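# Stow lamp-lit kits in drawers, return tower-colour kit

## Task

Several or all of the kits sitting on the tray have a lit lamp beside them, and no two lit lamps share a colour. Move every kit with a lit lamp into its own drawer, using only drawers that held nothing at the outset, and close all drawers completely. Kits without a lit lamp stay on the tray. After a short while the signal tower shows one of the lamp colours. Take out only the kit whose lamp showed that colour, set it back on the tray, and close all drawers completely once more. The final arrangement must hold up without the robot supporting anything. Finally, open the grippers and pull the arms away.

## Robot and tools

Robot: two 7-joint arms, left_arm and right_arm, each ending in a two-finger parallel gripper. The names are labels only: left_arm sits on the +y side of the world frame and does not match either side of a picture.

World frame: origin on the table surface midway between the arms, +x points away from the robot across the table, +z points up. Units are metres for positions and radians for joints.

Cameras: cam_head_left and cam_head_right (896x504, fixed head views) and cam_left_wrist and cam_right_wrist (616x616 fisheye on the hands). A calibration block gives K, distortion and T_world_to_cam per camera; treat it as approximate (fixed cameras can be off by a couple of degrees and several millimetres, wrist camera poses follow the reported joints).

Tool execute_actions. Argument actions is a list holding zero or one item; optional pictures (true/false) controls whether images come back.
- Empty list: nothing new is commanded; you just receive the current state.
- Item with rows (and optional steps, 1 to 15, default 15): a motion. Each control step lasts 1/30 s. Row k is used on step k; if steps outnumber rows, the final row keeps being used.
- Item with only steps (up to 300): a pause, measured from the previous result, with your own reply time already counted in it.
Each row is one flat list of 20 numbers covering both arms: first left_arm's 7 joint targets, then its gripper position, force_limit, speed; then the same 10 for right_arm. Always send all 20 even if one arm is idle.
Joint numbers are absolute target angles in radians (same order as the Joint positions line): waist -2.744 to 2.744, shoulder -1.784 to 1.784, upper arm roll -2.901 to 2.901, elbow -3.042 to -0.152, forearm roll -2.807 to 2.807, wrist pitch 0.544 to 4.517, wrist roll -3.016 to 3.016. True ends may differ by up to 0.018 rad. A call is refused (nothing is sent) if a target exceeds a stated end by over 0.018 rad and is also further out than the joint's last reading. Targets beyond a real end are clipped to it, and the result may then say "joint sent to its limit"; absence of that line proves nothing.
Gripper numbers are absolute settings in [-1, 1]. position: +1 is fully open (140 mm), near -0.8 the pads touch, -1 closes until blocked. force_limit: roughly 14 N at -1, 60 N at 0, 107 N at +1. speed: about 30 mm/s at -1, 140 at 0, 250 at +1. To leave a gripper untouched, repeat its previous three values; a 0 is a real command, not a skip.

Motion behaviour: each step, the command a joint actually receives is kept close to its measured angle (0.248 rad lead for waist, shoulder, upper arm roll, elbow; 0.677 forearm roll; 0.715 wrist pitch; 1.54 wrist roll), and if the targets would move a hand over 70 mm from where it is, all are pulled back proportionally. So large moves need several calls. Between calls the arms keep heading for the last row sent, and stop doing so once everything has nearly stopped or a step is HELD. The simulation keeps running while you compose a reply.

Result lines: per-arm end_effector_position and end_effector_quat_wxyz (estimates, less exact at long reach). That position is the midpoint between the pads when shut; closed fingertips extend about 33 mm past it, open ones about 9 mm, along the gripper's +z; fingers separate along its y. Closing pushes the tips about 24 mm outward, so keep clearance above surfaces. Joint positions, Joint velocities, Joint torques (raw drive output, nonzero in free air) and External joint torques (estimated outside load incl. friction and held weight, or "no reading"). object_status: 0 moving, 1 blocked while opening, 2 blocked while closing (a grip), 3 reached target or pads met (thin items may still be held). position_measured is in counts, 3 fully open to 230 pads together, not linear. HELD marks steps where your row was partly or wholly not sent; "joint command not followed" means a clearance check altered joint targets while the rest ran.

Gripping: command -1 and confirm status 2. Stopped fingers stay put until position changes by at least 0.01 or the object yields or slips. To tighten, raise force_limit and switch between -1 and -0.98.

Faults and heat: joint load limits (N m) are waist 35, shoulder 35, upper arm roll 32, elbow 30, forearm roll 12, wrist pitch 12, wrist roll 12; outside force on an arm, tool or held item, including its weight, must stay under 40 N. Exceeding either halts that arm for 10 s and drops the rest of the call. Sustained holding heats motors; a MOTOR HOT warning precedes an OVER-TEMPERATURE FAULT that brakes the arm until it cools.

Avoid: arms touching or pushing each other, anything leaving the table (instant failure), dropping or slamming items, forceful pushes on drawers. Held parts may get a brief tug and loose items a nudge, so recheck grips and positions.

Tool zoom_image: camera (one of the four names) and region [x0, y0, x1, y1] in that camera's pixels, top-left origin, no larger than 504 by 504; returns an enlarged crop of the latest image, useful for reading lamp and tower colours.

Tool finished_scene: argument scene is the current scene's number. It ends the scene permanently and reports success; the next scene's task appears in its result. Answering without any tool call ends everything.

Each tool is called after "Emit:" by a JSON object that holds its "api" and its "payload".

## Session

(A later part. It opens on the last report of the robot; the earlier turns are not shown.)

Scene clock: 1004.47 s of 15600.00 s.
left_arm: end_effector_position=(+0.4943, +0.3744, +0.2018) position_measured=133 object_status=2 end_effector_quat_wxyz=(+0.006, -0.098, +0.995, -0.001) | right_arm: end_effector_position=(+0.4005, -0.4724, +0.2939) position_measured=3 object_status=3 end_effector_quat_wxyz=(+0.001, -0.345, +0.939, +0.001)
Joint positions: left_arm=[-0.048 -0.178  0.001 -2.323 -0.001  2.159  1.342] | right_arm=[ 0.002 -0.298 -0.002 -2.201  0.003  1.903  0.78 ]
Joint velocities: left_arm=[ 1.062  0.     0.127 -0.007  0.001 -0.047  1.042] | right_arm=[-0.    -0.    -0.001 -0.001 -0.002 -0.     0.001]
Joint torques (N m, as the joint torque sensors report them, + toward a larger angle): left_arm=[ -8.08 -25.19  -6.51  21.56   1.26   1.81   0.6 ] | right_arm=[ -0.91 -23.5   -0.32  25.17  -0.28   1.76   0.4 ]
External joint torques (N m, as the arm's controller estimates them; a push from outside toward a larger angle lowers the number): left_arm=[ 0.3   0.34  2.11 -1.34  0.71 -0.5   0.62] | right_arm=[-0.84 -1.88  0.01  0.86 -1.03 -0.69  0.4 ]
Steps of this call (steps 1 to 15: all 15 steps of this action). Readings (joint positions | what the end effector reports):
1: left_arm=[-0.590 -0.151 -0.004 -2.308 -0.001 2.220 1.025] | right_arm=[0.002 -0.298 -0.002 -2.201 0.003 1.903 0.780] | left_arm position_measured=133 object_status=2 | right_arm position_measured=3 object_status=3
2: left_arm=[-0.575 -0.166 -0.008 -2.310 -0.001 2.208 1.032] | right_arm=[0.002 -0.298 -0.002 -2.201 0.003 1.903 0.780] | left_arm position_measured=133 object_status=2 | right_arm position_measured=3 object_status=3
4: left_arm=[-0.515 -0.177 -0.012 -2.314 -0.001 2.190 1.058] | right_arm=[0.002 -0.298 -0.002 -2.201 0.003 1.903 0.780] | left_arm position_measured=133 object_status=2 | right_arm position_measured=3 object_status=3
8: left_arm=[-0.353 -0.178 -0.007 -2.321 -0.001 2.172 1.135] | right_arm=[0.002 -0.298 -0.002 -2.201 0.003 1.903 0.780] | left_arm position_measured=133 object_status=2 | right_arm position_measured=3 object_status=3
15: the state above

Emit:
{"api": "execute_actions", "payload": {"actions": [{"rows":[[0.0265,-0.16,0,-2.305,0,2.1462,1.664,-0.15,0,-0.5,0.0,-0.3,0,-2.2,0,1.9,0.785,1,0,0],[0.0265,-0.135,0,-2.28,0,2.1462,1.664,-0.15,0,-0.5,0.0,-0.3,0,-2.2,0,1.9,0.785,1,0,0],[0.0265,-0.11,0,-2.255,0,2.1462,1.664,-0.15,0,-0.5,0.0,-0.3,0,-2.2,0,1.9,0.785,1,0,0],[0.0265,-0.085,0,-2.23,0,2.1462,1.664,-0.15,0,-0.5,0.0,-0.3,0,-2.2,0,1.9,0.785,1,0,0],[0.0265,-0.06,0,-2.205,0,2.1462,1.664,-0.15,0,-0.5,0.0,-0.3,0,-2.2,0,1.9,0.785,1,0,0],[0.0265,-0.035,0,-2.18,0,2.1462,1.664,-0.15,0,-0.5,0.0,-0.3,0,-2.2,0,1.9,0.785,1,0,0],[0.0265,-0.01,0,-2.155,0,2.1462,1.664,-0.15,0,-0.5,0.0,-0.3,0,-2.2,0,1.9,0.785,1,0,0],[0.0265,0.01,0,-2.135,0,2.142,1.664,-0.15,0,-0.5,0.0,-0.3,0,-2.2,0,1.9,0.785,1,0,0],[0.0265,0.0215,0,-2.1205,0,2.142,1.664,-0.15,0,-0.5,0.0,-0.3,0,-2.2,0,1.9,0.785,1,0,0]],"steps":15}]}}

Scene clock: 1027.27 s of 15600.00 s.
left_arm: end_effector_position=(+0.5525, +0.4129, +0.1883) position_measured=133 object_status=2 end_effector_quat_wxyz=(-0.001, +0.022, +1.000, -0.001) | right_arm: end_effector_position=(+0.4005, -0.4724, +0.2939) position_measured=3 object_status=3 end_effector_quat_wxyz=(+0.001, -0.345, +0.939, +0.001)
Joint positions: left_arm=[ 0.025  0.02   0.002 -2.127 -0.001  2.146  1.657] | right_arm=[ 0.002 -0.298 -0.002 -2.201  0.003  1.903  0.78 ]
Joint velocities: left_arm=[-0.     0.019 -0.     0.049 -0.    -0.002 -0.002] | right_arm=[ 0.    -0.    -0.001  0.    -0.     0.001 -0.   ]
Joint torques (N m, as the joint torque sensors report them, + toward a larger angle): left_arm=[  0.14 -31.71  -1.31  24.17   1.28   1.91   0.42] | right_arm=[ -0.71 -23.72  -0.17  25.23  -0.25   1.78   0.37]
External joint torques (N m, as the arm's controller estimates them; a push from outside toward a larger angle lowers the number): left_arm=[ 0.07  0.8  -1.4   0.76  0.59 -0.49  0.42] | right_arm=[-0.73 -2.09  0.06  0.88 -1.   -0.68  0.37]
Steps of this call (steps 1 to 45: the robot went on to your last target; steps 46 to 110: nothing new was sent; then 18.63 s passed at rest; steps 111 to 125: all 15 steps of this action). Readings (joint positions | what the end effector reports):
111: left_arm=[0.025 -0.174 0.002 -2.321 -0.001 2.149 1.657] | right_arm=[0.002 -0.298 -0.002 -2.201 0.003 1.903 0.780] | left_arm position_measured=133 object_status=2 | right_arm position_measured=3 object_status=3
112: left_arm=[0.025 -0.165 0.002 -2.310 -0.001 2.148 1.657] | right_arm=[0.002 -0.298 -0.002 -2.201 0.003 1.903 0.780] | left_arm position_measured=133 object_status=2 | right_arm position_measured=3 object_status=3
114: left_arm=[0.025 -0.131 0.002 -2.274 -0.001 2.147 1.657] | right_arm=[0.002 -0.298 -0.002 -2.201 0.003 1.903 0.780] | left_arm position_measured=133 object_status=2 | right_arm position_measured=3 object_status=3
118: left_arm=[0.025 -0.039 0.002 -2.183 -0.001 2.146 1.657] | right_arm=[0.002 -0.298 -0.002 -2.201 0.003 1.903 0.780] | left_arm position_measured=133 object_status=2 | right_arm position_measured=3 object_status=3
125: the state above
camera_calibration (this result's frames):
cam_left_wrist: T_world_to_cam=[[0.202277, 0.977641, -0.0574731, -0.496354], [0.894343, -0.160492, 0.417604, -0.493399], [0.399042, -0.135872, -0.90681, 0.196928], [0, 0, 0, 1]] pos_world=[0.463086, 0.432826, 0.356095]
cam_right_wrist: T_world_to_cam=[[-0.646725, 0.762508, 0.0181413, 0.61096], [0.70615, 0.589597, 0.39208, -0.128199], [0.288268, 0.266379, -0.919752, 0.45692], [0, 0, 0, 1]] pos_world=[0.353935, -0.51199, 0.459434]

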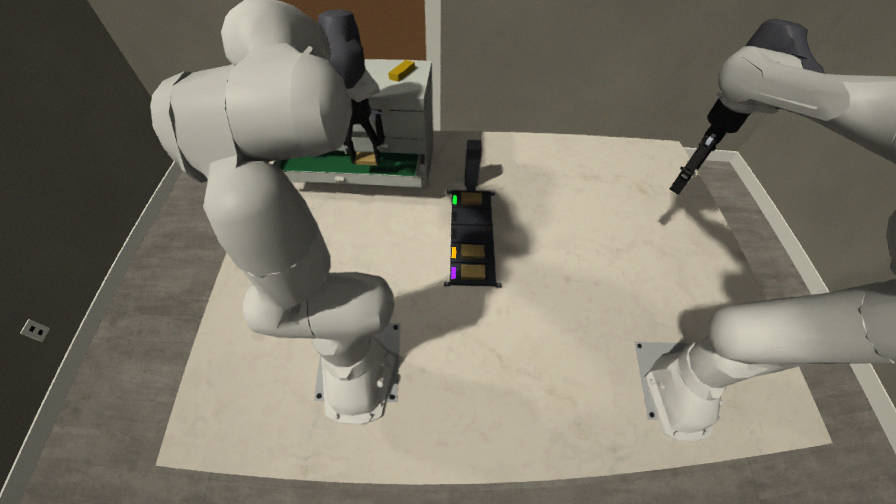

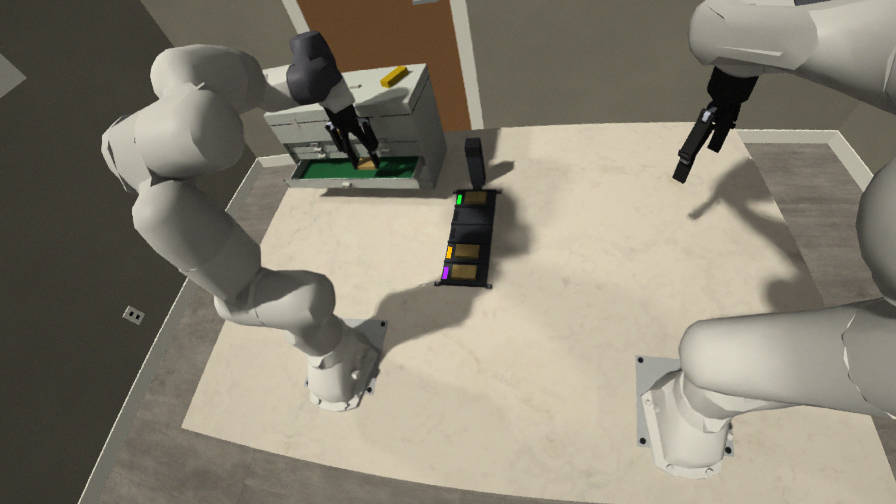

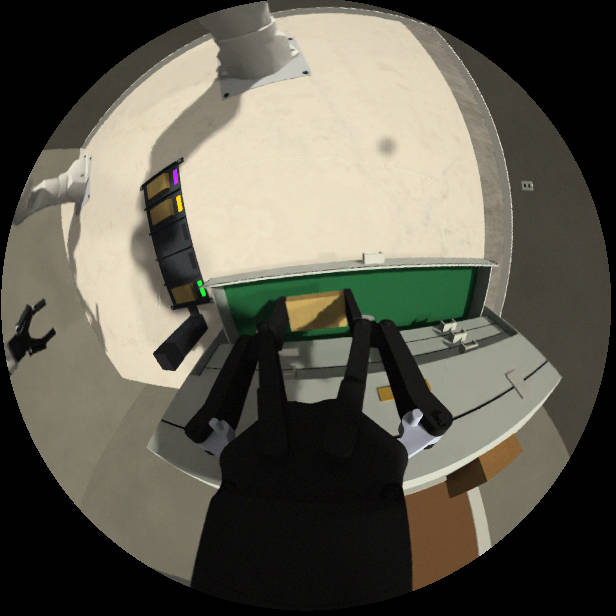

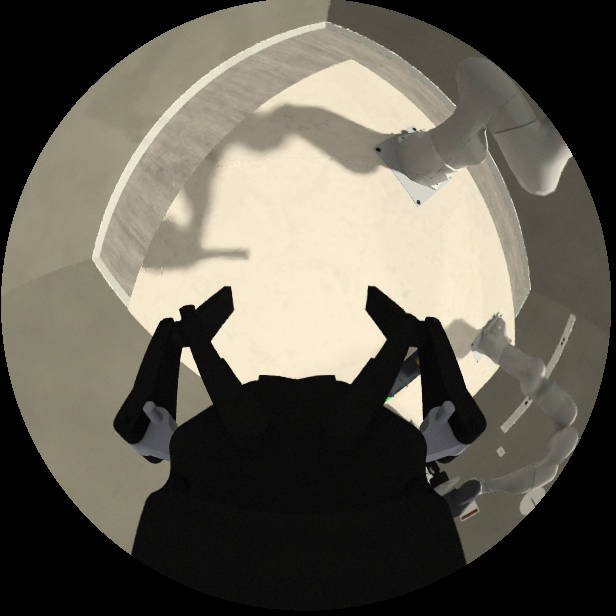

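Descend to z≈.135.

Emit:
{"api": "execute_actions", "payload": {"actions": [{"rows":[[0.0265,0.03,0,-2.128,0,2.17,1.664,-0.15,0,-0.5,0.0,-0.3,0,-2.2,0,1.9,0.785,1,0,0],[0.0265,0.038,0,-2.136,0,2.19,1.664,-0.15,0,-0.5,0.0,-0.3,0,-2.2,0,1.9,0.785,1,0,0],[0.0265,0.046,0,-2.144,0,2.21,1.664,-0.15,0,-0.5,0.0,-0.3,0,-2.2,0,1.9,0.785,1,0,0],[0.0265,0.054,0,-2.151,0,2.225,1.664,-0.15,0,-0.5,0.0,-0.3,0,-2.2,0,1.9,0.785,1,0,0],[0.0265,0.062,0,-2.158,0,2.24,1.664,-0.15,0,-0.5,0.0,-0.3,0,-2.2,0,1.9,0.785,1,0,0],[0.0265,0.07,0,-2.165,0,2.255,1.664,-0.15,0,-0.5,0.0,-0.3,0,-2.2,0,1.9,0.785,1,0,0],[0.0265,0.078,0,-2.172,0,2.268,1.664,-0.15,0,-0.5,0.0,-0.3,0,-2.2,0,1.9,0.785,1,0,0],[0.0265,0.086,0,-2.178,0,2.277,1.664,-0.15,0,-0.5,0.0,-0.3,0,-2.2,0,1.9,0.785,1,0,0],[0.0265,0.0925,0,-2.184,0,2.281,1.664,-0.15,0,-0.5,0.0,-0.3,0,-2.2,0,1.9,0.785,1,0,0]],"steps":15}]}}

Scene clock: 1044.90 s of 15600.00 s.
left_arm: end_effector_position=(+0.5490, +0.4127, +0.1332) position_measured=133 object_status=2 end_effector_quat_wxyz=(-0.009, +0.022, +1.000, -0.001) | right_arm: end_effector_position=(+0.4005, -0.4724, +0.2939) position_measured=3 object_status=3 end_effector_quat_wxyz=(+0.001, -0.345, +0.939, +0.001)
Joint positions: left_arm=[ 0.025  0.093  0.002 -2.185 -0.001  2.261  1.657] | right_arm=[ 0.002 -0.298 -0.002 -2.201  0.003  1.903  0.78 ]
Joint velocities: left_arm=[ 0.    -0.001 -0.001 -0.     0.     0.094  0.001] | right_arm=[ 0.001  0.001  0.001 -0.     0.    -0.     0.003]
Joint torques (N m, as the joint torque sensors report them, + toward a larger angle): left_arm=[  0.79 -32.91  -0.53  22.36   1.21   3.27   0.41] | right_arm=[ -0.75 -23.72  -0.51  25.    -0.25   1.82   0.37]
External joint torques (N m, as the arm's controller estimates them; a push from outside toward a larger angle lowers the number): left_arm=[ 0.78 -0.15 -0.63  0.51  0.59  0.92  0.4 ] | right_arm=[-0.85 -2.21 -0.36  0.76 -1.01 -0.61  0.37]
Steps of this call (steps 1 to 15: the robot went on to your last target; steps 16 to 90: nothing new was sent; then 14.13 s passed at rest; steps 91 to 105: all 15 steps of this action). Readings (joint positions | what the end effector reports):
91: left_arm=[0.025 0.022 0.002 -2.124 -0.001 2.148 1.657] | right_arm=[0.002 -0.298 -0.002 -2.201 0.003 1.903 0.780] | left_arm position_measured=133 object_status=2 | right_arm position_measured=3 object_status=3
92: left_arm=[0.025 0.024 0.002 -2.125 -0.001 2.155 1.657] | right_arm=[0.002 -0.298 -0.002 -2.201 0.003 1.903 0.780] | left_arm position_measured=133 object_status=2 | right_arm position_measured=3 object_status=3
94: left_arm=[0.025 0.034 0.002 -2.135 -0.001 2.175 1.657] | right_arm=[0.002 -0.298 -0.002 -2.201 0.003 1.903 0.780] | left_arm position_measured=133 object_status=2 | right_arm position_measured=3 object_status=3
98: left_arm=[0.025 0.067 0.002 -2.162 -0.001 2.220 1.657] | right_arm=[0.002 -0.298 -0.002 -2.201 0.003 1.903 0.780] | left_arm position_measured=133 object_status=2 | right_arm position_measured=3 object_status=3
105: the state above
camera_calibration (this result's frames):
cam_left_wrist: T_world_to_cam=[[0.201417, 0.977611, -0.0608881, -0.497755], [0.900553, -0.160373, 0.404085, -0.468993], [0.385273, -0.136222, -0.912693, 0.156885], [0, 0, 0, 1]] pos_world=[0.462165, 0.432768, 0.302394]
cam_right_wrist: T_world_to_cam=[[-0.646725, 0.762507, 0.0181412, 0.61096], [0.70615, 0.589597, 0.39208, -0.128199], [0.288268, 0.266379, -0.919752, 0.45692], [0, 0, 0, 1]] pos_world=[0.353935, -0.51199, 0.459434]

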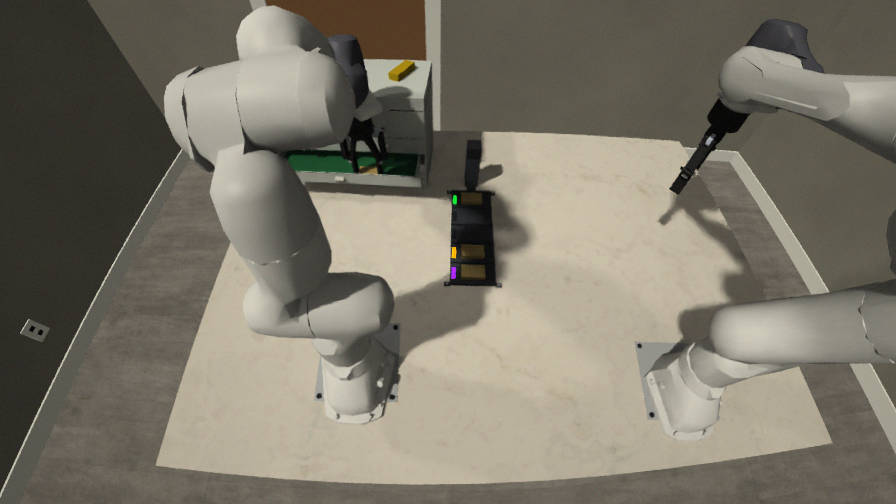

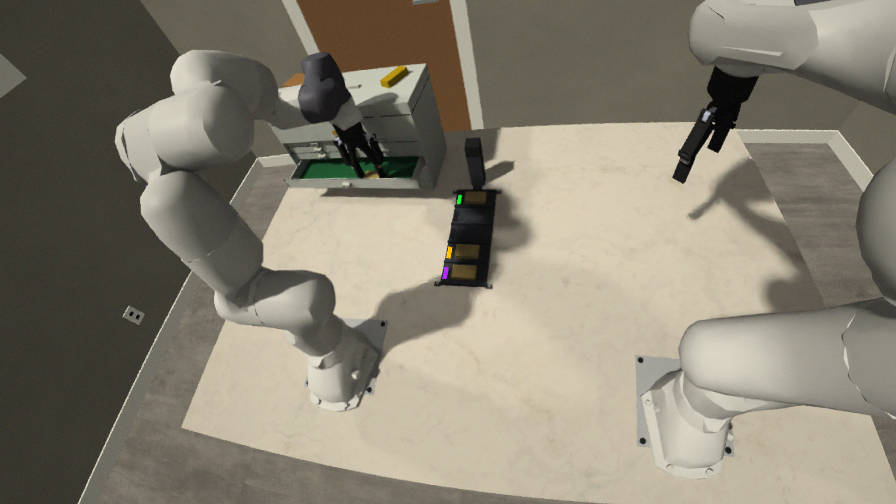

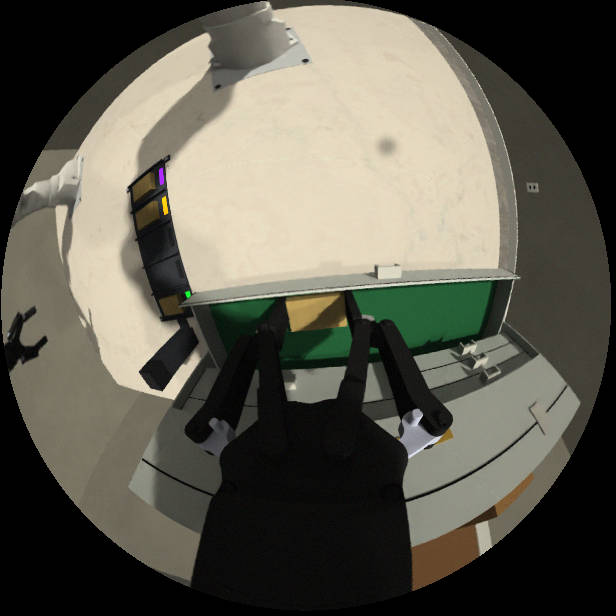

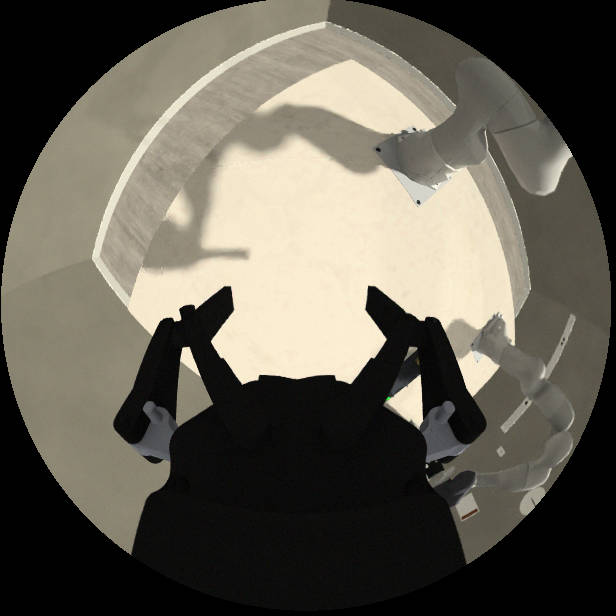

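Emit:
{"api": "execute_actions", "payload": {"actions": [{"rows":[[0.0265,0.096,0,-2.186,0,2.295,1.664,-0.15,0,-0.5,0.0,-0.3,0,-2.2,0,1.9,0.785,1,0,0],[0.0265,0.099,0,-2.188,0,2.30,1.664,-0.15,0,-0.5,0.0,-0.3,0,-2.2,0,1.9,0.785,1,0,0],[0.0265,0.102,0,-2.19,0,2.305,1.664,-0.15,0,-0.5,0.0,-0.3,0,-2.2,0,1.9,0.785,1,0,0],[0.0265,0.105,0,-2.192,0,2.308,1.664,-0.15,0,-0.5,0.0,-0.3,0,-2.2,0,1.9,0.785,1,0,0],[0.0265,0.108,0,-2.195,0,2.309,1.664,-0.15,0,-0.5,0.0,-0.3,0,-2.2,0,1.9,0.785,1,0,0]],"steps":15}], "pictures": false}}

Scene clock: 1056.20 s of 15600.00 s.
left_arm: end_effector_position=(+0.5588, +0.4130, +0.1318) position_measured=133 object_status=2 end_effector_quat_wxyz=(+0.007, +0.022, +1.000, +0.000) | right_arm: end_effector_position=(+0.4005, -0.4724, +0.2939) position_measured=3 object_status=3 end_effector_quat_wxyz=(+0.001, -0.345, +0.939, +0.001)
Joint positions: left_arm=[ 0.025  0.099  0.002 -2.189 -0.001  2.302  1.657] | right_arm=[ 0.002 -0.298 -0.002 -2.201  0.003  1.903  0.78 ]
Joint velocities: left_arm=[ 0.     0.001 -0.    -0.001  0.     0.011 -0.001] | right_arm=[-0.001  0.     0.    -0.     0.001 -0.     0.   ]
Joint torques (N m, as the joint torque sensors report them, + toward a larger angle): left_arm=[  1.03 -27.67  -0.89  18.16   1.12   3.41   0.4 ] | right_arm=[ -0.85 -23.6   -0.16  24.99  -0.22   1.79   0.37]
External joint torques (N m, as the arm's controller estimates them; a push from outside toward a larger angle lowers the number): left_arm=[ 1.06  5.64 -0.96 -4.04  0.5   0.98  0.4 ] | right_arm=[-0.81 -2.02  0.14  0.67 -0.97 -0.66  0.37]
Steps of this call (steps 1 to 30: the robot went on to your last target; steps 31 to 90: nothing new was sent; then 7.80 s passed at rest; steps 91 to 105: all 15 steps of this action). Readings (joint positions | what the end effector reports):
91: left_arm=[0.025 0.093 0.002 -2.185 -0.001 2.278 1.657] | right_arm=[0.002 -0.298 -0.002 -2.201 0.003 1.903 0.780] | left_arm position_measured=133 object_status=2 | right_arm position_measured=3 object_status=3
92: left_arm=[0.025 0.094 0.002 -2.185 -0.001 2.281 1.657] | right_arm=[0.002 -0.298 -0.002 -2.201 0.003 1.903 0.780] | left_arm position_measured=133 object_status=2 | right_arm position_measured=3 object_status=3
94: left_arm=[0.025 0.098 0.002 -2.187 -0.001 2.288 1.657] | right_arm=[0.002 -0.298 -0.002 -2.201 0.003 1.903 0.780] | left_arm position_measured=133 object_status=2 | right_arm position_measured=3 object_status=3
98: left_arm=[0.025 0.099 0.002 -2.188 -0.001 2.296 1.657] | right_arm=[0.002 -0.298 -0.002 -2.201 0.003 1.903 0.780] | left_arm position_measured=133 object_status=2 | right_arm position_measured=3 object_status=3
105: the state above

Emit:
{"api": "execute_actions", "payload": {"actions": [{"rows":[[0.0265,0.097,0,-2.187,0,2.30,1.664,0.15,0,-0.5,0.0,-0.3,0,-2.2,0,1.9,0.785,1,0,0]],"steps":12}], "pictures": false}}

Emit:
{"api": "execute_actions", "payload": {"actions": [{"rows":[[0.0265,0.09,0,-2.18,0,2.27,1.664,0.15,0,-0.5,0.0,-0.3,0,-2.2,0,1.9,0.785,1,0,0],[0.0265,0.08,0,-2.172,0,2.245,1.664,0.15,0,-0.5,0.0,-0.3,0,-2.2,0,1.9,0.785,1,0,0],[0.0265,0.07,0,-2.163,0,2.22,1.664,0.15,0,-0.5,0.0,-0.3,0,-2.2,0,1.9,0.785,1,0,0],[0.0265,0.06,0,-2.154,0,2.20,1.664,0.15,0,-0.5,0.0,-0.3,0,-2.2,0,1.9,0.785,1,0,0],[0.0265,0.05,0,-2.145,0,2.18,1.664,0.15,0,-0.5,0.0,-0.3,0,-2.2,0,1.9,0.785,1,0,0],[0.0265,0.04,0,-2.136,0,2.16,1.664,0.15,0,-0.5,0.0,-0.3,0,-2.2,0,1.9,0.785,1,0,0],[0.0265,0.03,0,-2.128,0,2.145,1.664,0.15,0,-0.5,0.0,-0.3,0,-2.2,0,1.9,0.785,1,0,0],[0.0265,0.0215,0,-2.1205,0,2.142,1.664,0.15,0,-0.5,0.0,-0.3,0,-2.2,0,1.9,0.785,1,0,0],[0.0265,0.0,0,-2.14,0,2.142,1.664,0.15,0,-0.5,0.0,-0.3,0,-2.2,0,1.9,0.785,1,0,0],[0.0265,-0.03,0,-2.17,0,2.142,1.664,0.15,0,-0.5,0.0,-0.3,0,-2.2,0,1.9,0.785,1,0,0],[0.0265,-0.07,0,-2.21,0,2.142,1.664,0.15,0,-0.5,0.0,-0.3,0,-2.2,0,1.9,0.785,1,0,0],[0.0265,-0.11,0,-2.25,0,2.142,1.664,0.15,0,-0.5,0.0,-0.3,0,-2.2,0,1.9,0.785,1,0,0],[0.0265,-0.15,0,-2.29,0,2.142,1.664,0.15,0,-0.5,0.0,-0.3,0,-2.2,0,1.9,0.785,1,0,0],[0.0265,-0.1793,0,-2.3255,0,2.146,1.664,0.15,0,-0.5,0.0,-0.3,0,-2.2,0,1.9,0.785,1,0,0]],"steps":15}]}}

Scene clock: 1081.50 s of 15600.00 s.
left_arm: end_effector_position=(+0.5597, +0.4131, +0.1327) position_measured=110 object_status=0 end_effector_quat_wxyz=(+0.008, +0.022, +1.000, +0.000) | right_arm: end_effector_position=(+0.4005, -0.4724, +0.2939) position_measured=3 object_status=3 end_effector_quat_wxyz=(+0.001, -0.345, +0.939, +0.001)
Joint positions: left_arm=[ 0.025  0.098  0.002 -2.188 -0.001  2.303  1.657] | right_arm=[ 0.002 -0.298 -0.002 -2.201  0.003  1.903  0.78 ]
Joint velocities: left_arm=[-0.     0.001 -0.001 -0.001  0.001  0.    -0.002] | right_arm=[ 0.    -0.001 -0.    -0.001  0.     0.001 -0.   ]
Joint torques (N m, as the joint torque sensors report them, + toward a larger angle): left_arm=[  0.6  -34.31  -0.85  22.25   1.12   2.12   0.42] | right_arm=[ -0.93 -23.8   -0.38  24.62  -0.24   1.81   0.34]
External joint torques (N m, as the arm's controller estimates them; a push from outside toward a larger angle lowers the number): left_arm=[ 0.63 -1.19 -0.92  0.16  0.5  -0.3   0.42] | right_arm=[-0.96 -2.06 -0.16  0.23 -1.   -0.65  0.34]
Steps of this call (steps 1 to 15: the robot went on to your last target; steps 16 to 90: nothing new was sent; then 21.90 s passed at rest; steps 91 to 102: all 12 steps of this action). Readings (joint positions | what the end effector reports):
91: left_arm=[0.025 0.099 0.002 -2.189 -0.001 2.303 1.657] | right_arm=[0.002 -0.298 -0.002 -2.201 0.003 1.903 0.780] | left_arm position_measured=133 object_status=0 | right_arm position_measured=3 object_status=3
92: left_arm=[0.025 0.098 0.002 -2.189 -0.001 2.303 1.657] | right_arm=[0.002 -0.298 -0.002 -2.201 0.003 1.903 0.780] | left_arm position_measured=132 object_status=0 | right_arm position_measured=3 object_status=3
94: left_arm=[0.025 0.098 0.002 -2.188 -0.001 2.303 1.657] | right_arm=[0.002 -0.298 -0.002 -2.201 0.003 1.903 0.780] | left_arm position_measured=120 object_status=0 | right_arm position_measured=3 object_status=3
98: left_arm=[0.025 0.098 0.002 -2.188 -0.001 2.303 1.657] | right_arm=[0.002 -0.298 -0.002 -2.201 0.003 1.903 0.780] | left_arm position_measured=110 object_status=0 | right_arm position_measured=3 object_status=3
102: the state above

Scene clock: 1082.00 s of 15600.00 s.
left_arm: end_effector_position=(+0.5117, +0.4109, +0.2037) position_measured=110 object_status=3 end_effector_quat_wxyz=(+0.012, +0.022, +1.000, +0.000) | right_arm: end_effector_position=(+0.4005, -0.4724, +0.2939) position_measured=3 object_status=3 end_effector_quat_wxyz=(+0.001, -0.345, +0.939, +0.001)
Joint positions: left_arm=[ 0.025 -0.137  0.002 -2.277 -0.001  2.164  1.657] | right_arm=[ 0.002 -0.298 -0.002 -2.201  0.003  1.903  0.78 ]
Joint velocities: left_arm=[-0.001 -0.667  0.    -0.604 -0.001 -0.105 -0.   ] | right_arm=[-0.     0.002  0.001  0.     0.     0.    -0.001]
Joint torques (N m, as the joint torque sensors report them, + toward a larger angle): left_arm=[ -0.2  -18.86  -0.79  23.21   1.34   2.59   0.35] | right_arm=[ -0.79 -23.84  -0.38  25.36  -0.21   1.76   0.37]
External joint torques (N m, as the arm's controller estimates them; a push from outside toward a larger angle lowers the number): left_arm=[ 0.15 -1.41 -0.29 -1.45  0.55 -0.45  0.36] | right_arm=[-0.82 -2.35 -0.16  1.07 -0.96 -0.69  0.37]
Steps of this call (steps 1 to 15: all 15 steps of this action). Readings (joint positions | what the end effector reports):
1: left_arm=[0.025 0.098 0.002 -2.187 -0.001 2.298 1.657] | right_arm=[0.002 -0.298 -0.002 -2.201 0.003 1.903 0.780] | left_arm position_measured=110 object_status=0 | right_arm position_measured=3 object_status=3
2: left_arm=[0.025 0.095 0.002 -2.185 -0.001 2.289 1.657] | right_arm=[0.002 -0.298 -0.002 -2.201 0.003 1.903 0.780] | left_arm position_measured=110 object_status=3 | right_arm position_measured=3 object_status=3
4: left_arm=[0.025 0.084 0.002 -2.174 -0.001 2.264 1.657] | right_arm=[0.002 -0.298 -0.002 -2.201 0.003 1.903 0.780] | left_arm position_measured=110 object_status=3 | right_arm position_measured=3 object_status=3
8: left_arm=[0.025 0.045 0.002 -2.140 -0.001 2.206 1.657] | right_arm=[0.002 -0.298 -0.002 -2.201 0.003 1.903 0.780] | left_arm position_measured=110 object_status=3 | right_arm position_measured=3 object_status=3
15: the state above
camera_calibration (this result's frames):
cam_left_wrist: T_world_to_cam=[[0.204244, 0.977572, -0.0513494, -0.487553], [0.882969, -0.161322, 0.440841, -0.462241], [0.42267, -0.135379, -0.896115, 0.212513], [0, 0, 0, 1]] pos_world=[0.417901, 0.430818, 0.369175]
cam_right_wrist: T_world_to_cam=[[-0.646725, 0.762507, 0.0181412, 0.61096], [0.70615, 0.589597, 0.39208, -0.128199], [0.288268, 0.266379, -0.919752, 0.45692], [0, 0, 0, 1]] pos_world=[0.353935, -0.51199, 0.459434]

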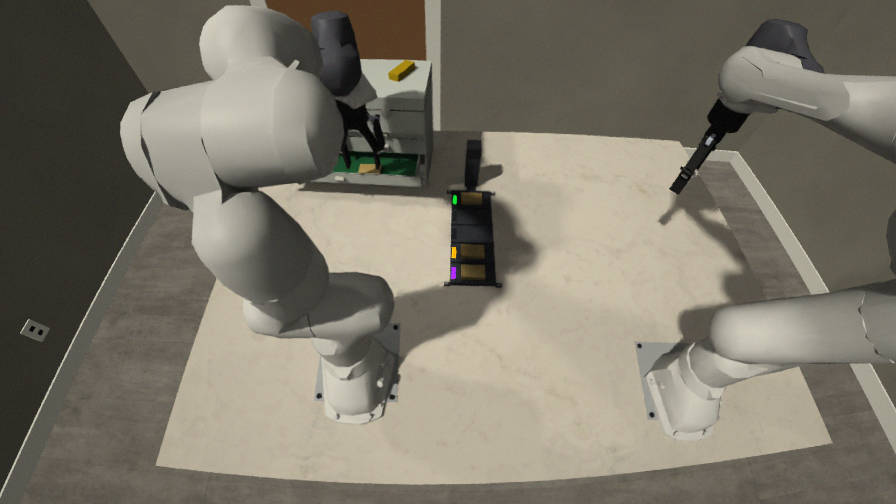

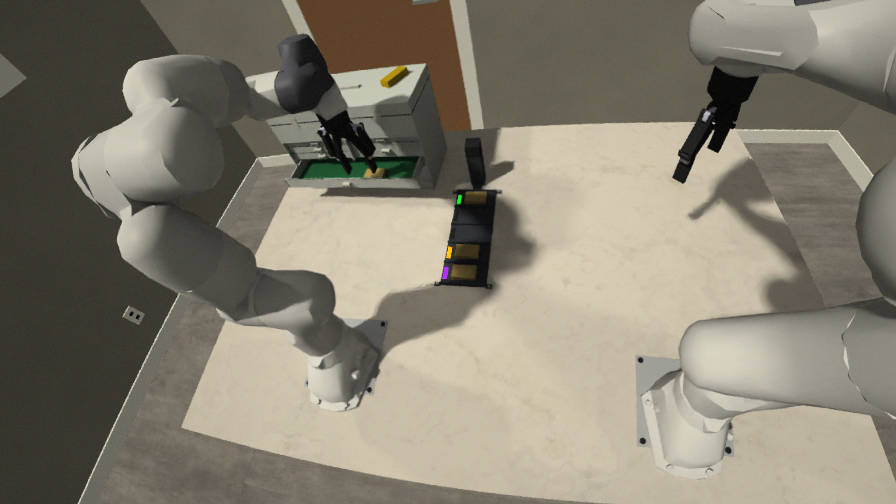

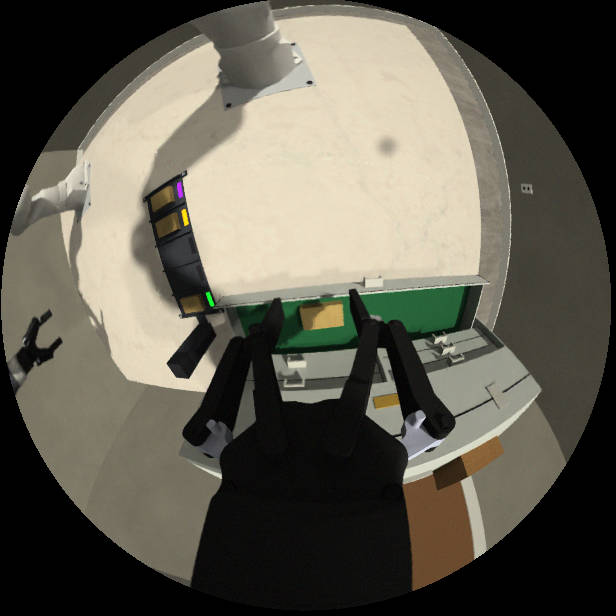

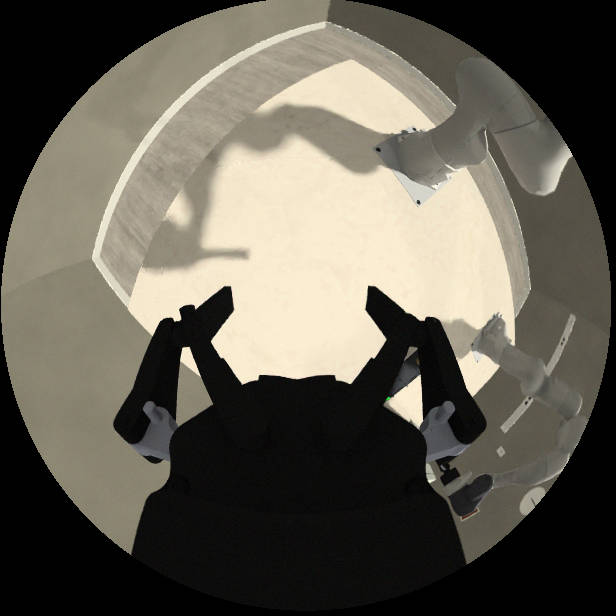

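Emit:
{"api": "execute_actions", "payload": {"actions": [{"rows":[[0.0265,-0.2,0,-2.37,0,2.2,1.65,-1,0,0,0.0,-0.3,0,-2.2,0,1.9,0.785,1,0,0],[0.0265,-0.225,0,-2.43,0,2.27,1.64,-1,0,0,0.0,-0.3,0,-2.2,0,1.9,0.785,1,0,0],[0.0265,-0.25,0,-2.49,0,2.34,1.63,-1,0,0,0.0,-0.3,0,-2.2,0,1.9,0.785,1,0,0],[0.0265,-0.275,0,-2.55,0,2.41,1.62,-1,0,0,0.0,-0.3,0,-2.2,0,1.9,0.785,1,0,0],[0.0265,-0.30,0,-2.61,0,2.48,1.61,-1,0,0,0.0,-0.3,0,-2.2,0,1.9,0.785,1,0,0],[0.0265,-0.325,0,-2.67,0,2.55,1.6,-1,0,0,0.0,-0.3,0,-2.2,0,1.9,0.785,1,0,0],[0.0265,-0.35,0,-2.73,0,2.62,1.6,-1,0,0,0.0,-0.3,0,-2.2,0,1.9,0.785,1,0,0],[0.0265,-0.375,0,-2.79,0,2.69,1.59,-1,0,0,0.0,-0.3,0,-2.2,0,1.9,0.785,1,0,0],[0.0265,-0.40,0,-2.85,0,2.76,1.58,-1,0,0,0.0,-0.3,0,-2.2,0,1.9,0.785,1,0,0],[0.0265,-0.425,0,-2.90,0,2.83,1.571,-1,0,0,0.0,-0.3,0,-2.2,0,1.9,0.785,1,0,0],[0.0265,-0.45,0,-2.94,0,2.90,1.571,-1,0,0,0.0,-0.3,0,-2.2,0,1.9,0.785,1,0,0],[0.0265,-0.468,0,-2.968,0,2.971,1.571,-1,0,0,0.0,-0.3,0,-2.2,0,1.9,0.785,1,0,0]],"steps":15}], "pictures": false}}

Emit:
{"api": "execute_actions", "payload": {"actions": [{"rows":[[0.0265,-0.468,0,-2.968,0,2.971,1.571,-1,0,0,0.0,-0.3,0,-2.2,0,1.9,0.785,1,0,0],[0.0265,-0.468,0,-2.968,0,2.971,1.571,-1,0,0,0.0,-0.3,0,-2.2,0,1.9,0.785,1,0,0],[0.0265,-0.468,0,-2.968,0,2.971,1.571,-1,0,0,0.0,-0.3,0,-2.2,0,1.9,0.785,1,0,0],[0.0265,-0.468,0,-2.968,0,2.971,1.571,-1,0,0,0.0,-0.3,0,-2.2,0,1.9,0.785,1,0,0],[0.0265,-0.468,0,-2.968,0,2.971,1.571,-1,0,0,0.0,-0.3,0,-2.2,0,1.9,0.785,1,0,0],[0.0265,-0.468,0,-2.968,0,2.971,1.571,-1,0,0,0.0,-0.3,0,-2.2,0,1.9,0.785,1,0,0],[0.0265,-0.45,0,-2.96,0,2.985,1.571,-1,0,0,0.0,-0.3,0,-2.2,0,1.9,0.785,1,0,0],[0.0265,-0.43,0,-2.95,0,3.0,1.571,-1,0,0,0.0,-0.3,0,-2.2,0,1.9,0.785,1,0,0],[0.0265,-0.41,0,-2.94,0,3.01,1.571,-1,0,0,0.0,-0.3,0,-2.2,0,1.9,0.785,1,0,0],[0.0265,-0.39,0,-2.932,0,3.02,1.571,-1,0,0,0.0,-0.3,0,-2.2,0,1.9,0.785,1,0,0],[0.0265,-0.37,0,-2.924,0,3.03,1.571,-1,0,0,0.0,-0.3,0,-2.2,0,1.9,0.785,1,0,0],[0.0265,-0.3549,0,-2.9168,0,3.037,1.571,-1,0,0,0.0,-0.3,0,-2.2,0,1.9,0.785,1,0,0]],"steps":15}], "pictures": false}}

Emit:
{"api": "execute_actions", "payload": {"actions": [{"steps":15}]}}

Scene clock: 1118.60 s of 15600.00 s.
left_arm: end_effector_position=(+0.4219, +0.4072, +0.1183) position_measured=215 object_status=0 end_effector_quat_wxyz=(+0.151, -0.004, +0.988, +0.005) | right_arm: end_effector_position=(+0.4005, -0.4724, +0.2939) position_measured=3 object_status=3 end_effector_quat_wxyz=(+0.001, -0.345, +0.939, +0.001)
Joint positions: left_arm=[ 0.025 -0.451  0.002 -2.949 -0.001  2.802  1.605] | right_arm=[ 0.002 -0.298 -0.002 -2.201  0.003  1.903  0.78 ]
Joint velocities: left_arm=[ 0.    -0.187  0.001 -0.287 -0.002  0.981 -0.091] | right_arm=[-0.     0.001  0.001  0.001  0.    -0.     0.   ]
Joint torques (N m, as the joint torque sensors report them, + toward a larger angle): left_arm=[  0.66 -12.68  -0.86  22.24   0.92   4.47  -0.15] | right_arm=[ -1.04 -23.76  -0.48  24.96  -0.25   1.79   0.39]
External joint torques (N m, as the arm's controller estimates them; a push from outside toward a larger angle lowers the number): left_arm=[ 0.76 -0.67 -0.34 -1.43  0.32  1.17 -0.14] | right_arm=[-0.99 -2.03 -0.17  0.54 -1.   -0.68  0.39]
Steps of this call (steps 1 to 30: the robot went on to your last target; steps 31 to 90: nothing new was sent; then 33.10 s passed at rest; steps 91 to 105: all 15 steps of this action). Readings (joint positions | what the end effector reports):
91: left_arm=[0.025 -0.183 0.002 -2.334 -0.001 2.159 1.657] | right_arm=[0.002 -0.298 -0.002 -2.201 0.003 1.903 0.780] | left_arm position_measured=110 object_status=0 | right_arm position_measured=3 object_status=3
92: left_arm=[0.025 -0.196 0.002 -2.360 -0.001 2.179 1.656] | right_arm=[0.002 -0.298 -0.002 -2.201 0.003 1.903 0.780] | left_arm position_measured=116 object_status=0 | right_arm position_measured=3 object_status=3
94: left_arm=[0.025 -0.234 0.002 -2.443 -0.001 2.243 1.652] | right_arm=[0.002 -0.298 -0.002 -2.201 0.003 1.903 0.780] | left_arm position_measured=131 object_status=0 | right_arm position_measured=3 object_status=3
98: left_arm=[0.025 -0.323 0.002 -2.665 -0.001 2.435 1.636] | right_arm=[0.002 -0.298 -0.002 -2.201 0.003 1.903 0.780] | left_arm position_measured=162 object_status=0 | right_arm position_measured=3 object_status=3
105: the state above

Scene clock: 1119.10 s of 15600.00 s.
left_arm: end_effector_position=(+0.4716, +0.4094, +0.1337) position_measured=233 object_status=3 end_effector_quat_wxyz=(+0.222, -0.015, +0.975, +0.005) | right_arm: end_effector_position=(+0.4005, -0.4724, +0.2939) position_measured=3 object_status=3 end_effector_quat_wxyz=(+0.001, -0.345, +0.939, +0.001)
Joint positions: left_arm=[ 0.025 -0.365  0.002 -2.923 -0.001  3.006  1.583] | right_arm=[ 0.002 -0.298 -0.002 -2.201  0.003  1.903  0.78 ]
Joint velocities: left_arm=[-0.001  0.133 -0.     0.045  0.001  0.153 -0.018] | right_arm=[ 0.     0.    -0.     0.001  0.001 -0.     0.   ]
Joint torques (N m, as the joint torque sensors report them, + toward a larger angle): left_arm=[ -0.04 -15.76  -1.34  21.13   0.91   4.27  -0.26] | right_arm=[ -1.01 -23.69  -0.23  24.68  -0.21   1.83   0.34]
External joint torques (N m, as the arm's controller estimates them; a push from outside toward a larger angle lowers the number): left_arm=[-0.01  1.04 -0.97  0.8   0.47  0.88 -0.25] | right_arm=[-0.99 -2.07  0.04  0.33 -0.96 -0.62  0.34]
Steps of this call (steps 1 to 15: all 15 steps of this action). Readings (joint positions | what the end effector reports):
1: left_arm=[0.025 -0.456 0.002 -2.956 -0.001 2.831 1.602] | right_arm=[0.002 -0.298 -0.002 -2.201 0.003 1.903 0.780] | left_arm position_measured=223 object_status=0 | right_arm position_measured=3 object_status=3
2: left_arm=[0.025 -0.460 0.002 -2.960 -0.001 2.856 1.600] | right_arm=[0.002 -0.298 -0.002 -2.201 0.003 1.903 0.780] | left_arm position_measured=230 object_status=0 | right_arm position_measured=3 object_status=3
4: left_arm=[0.025 -0.464 0.002 -2.963 -0.001 2.892 1.595] | right_arm=[0.002 -0.298 -0.002 -2.201 0.003 1.903 0.780] | left_arm position_measured=233 object_status=0 | right_arm position_measured=3 object_status=3
8: left_arm=[0.025 -0.455 0.002 -2.960 -0.001 2.941 1.589] | right_arm=[0.002 -0.298 -0.002 -2.201 0.003 1.903 0.780] | left_arm position_measured=233 object_status=3 | right_arm position_measured=3 object_status=3
15: the state above

Scene clock: 1119.60 s of 15600.00 s.
left_arm: end_effector_position=(+0.4787, +0.4097, +0.1379) position_measured=233 object_status=3 end_effector_quat_wxyz=(+0.233, -0.017, +0.972, +0.005) | right_arm: end_effector_position=(+0.4005, -0.4724, +0.2939) position_measured=3 object_status=3 end_effector_quat_wxyz=(+0.001, -0.345, +0.939, +0.001)
Joint positions: left_arm=[ 0.025 -0.357  0.002 -2.918 -0.001  3.031  1.579] | right_arm=[ 0.002 -0.298 -0.002 -2.201  0.003  1.903  0.78 ]
Joint velocities: left_arm=[-0.     0.001 -0.001 -0.     0.001  0.008 -0.004] | right_arm=[ 0.    -0.    -0.001  0.     0.001  0.001 -0.   ]
Joint torques (N m, as the joint torque sensors report them, + toward a larger angle): left_arm=[  0.54 -13.87  -1.3   20.38   0.95   4.01  -0.36] | right_arm=[ -1.12 -23.84  -0.33  25.09  -0.23   1.78   0.42]
External joint torques (N m, as the arm's controller estimates them; a push from outside toward a larger angle lowers the number): left_arm=[ 0.58  1.15 -0.92  0.6   0.49  0.75 -0.34] | right_arm=[-1.09 -2.16 -0.04  0.7  -0.98 -0.68  0.42]
Steps of this call (steps 1 to 15: the robot went on to your last target). Readings (joint positions | what the end effector reports):
1: left_arm=[0.025 -0.361 0.002 -2.922 -0.001 3.011 1.583] | right_arm=[0.002 -0.298 -0.002 -2.201 0.003 1.903 0.780] | left_arm position_measured=233 object_status=3 | right_arm position_measured=3 object_status=3
2: left_arm=[0.025 -0.360 0.002 -2.921 -0.001 3.015 1.582] | right_arm=[0.002 -0.298 -0.002 -2.201 0.003 1.903 0.780] | left_arm position_measured=233 object_status=3 | right_arm position_measured=3 object_status=3
4: left_arm=[0.025 -0.358 0.002 -2.919 -0.001 3.021 1.581] | right_arm=[0.002 -0.298 -0.002 -2.201 0.003 1.903 0.780] | left_arm position_measured=233 object_status=3 | right_arm position_measured=3 object_status=3
8: left_arm=[0.025 -0.357 0.002 -2.918 -0.001 3.027 1.580] | right_arm=[0.002 -0.298 -0.002 -2.201 0.003 1.903 0.780] | left_arm position_measured=233 object_status=3 | right_arm position_measured=3 object_status=3
15: the state above
camera_calibration (this result's frames):
cam_left_wrist: T_world_to_cam=[[0.132746, 0.990847, 0.0244943, -0.464679], [0.61602, -0.101839, 0.78112, -0.347771], [0.776465, -0.0886018, -0.623901, -0.0587367], [0, 0, 0, 1]] pos_world=[0.321525, 0.419805, 0.246387]
cam_right_wrist: T_world_to_cam=[[-0.646725, 0.762508, 0.0181413, 0.61096], [0.70615, 0.589597, 0.39208, -0.128199], [0.288268, 0.266379, -0.919752, 0.45692], [0, 0, 0, 1]] pos_world=[0.353935, -0.51199, 0.459434]

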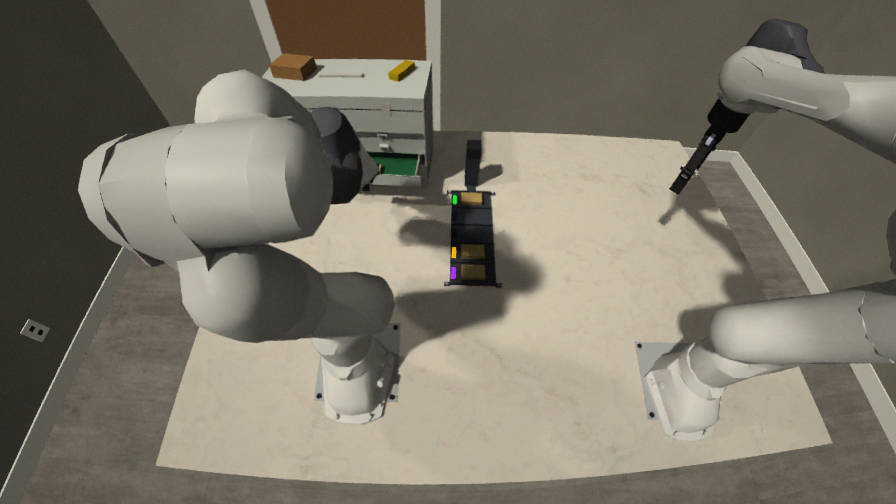

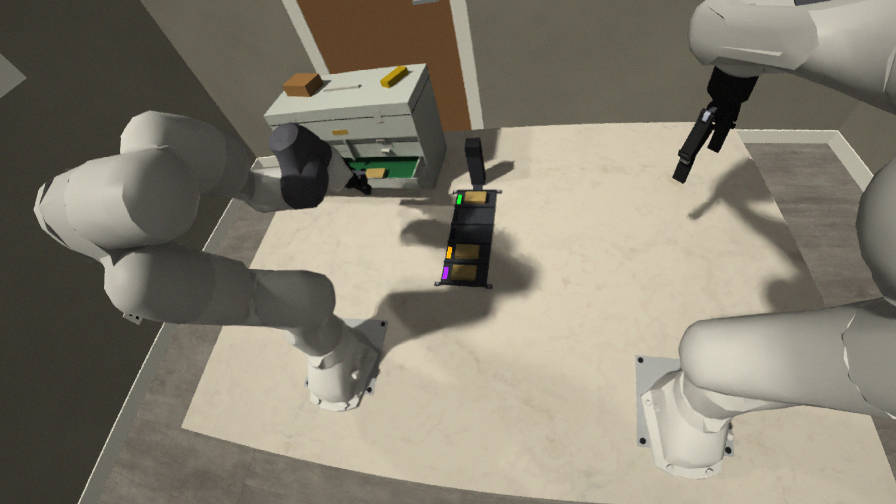

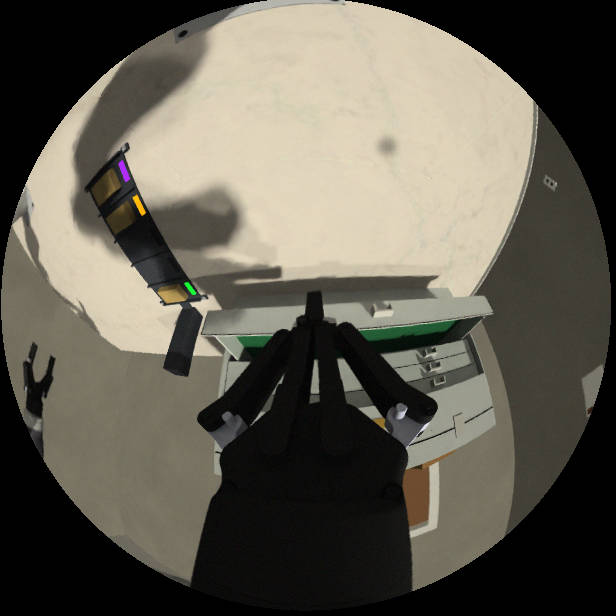

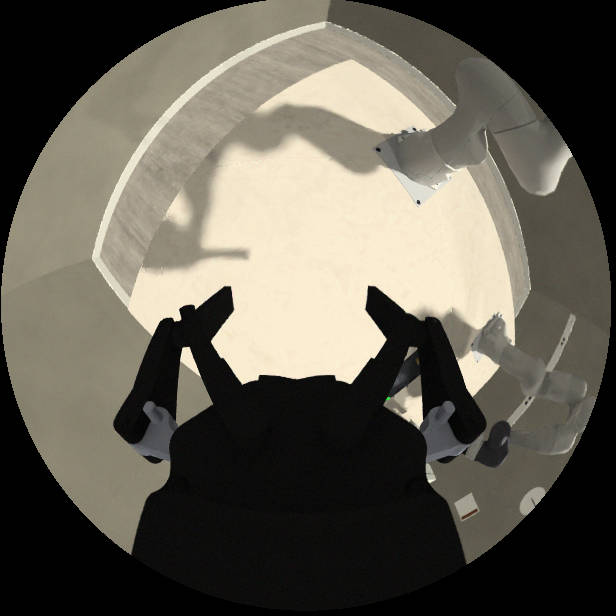

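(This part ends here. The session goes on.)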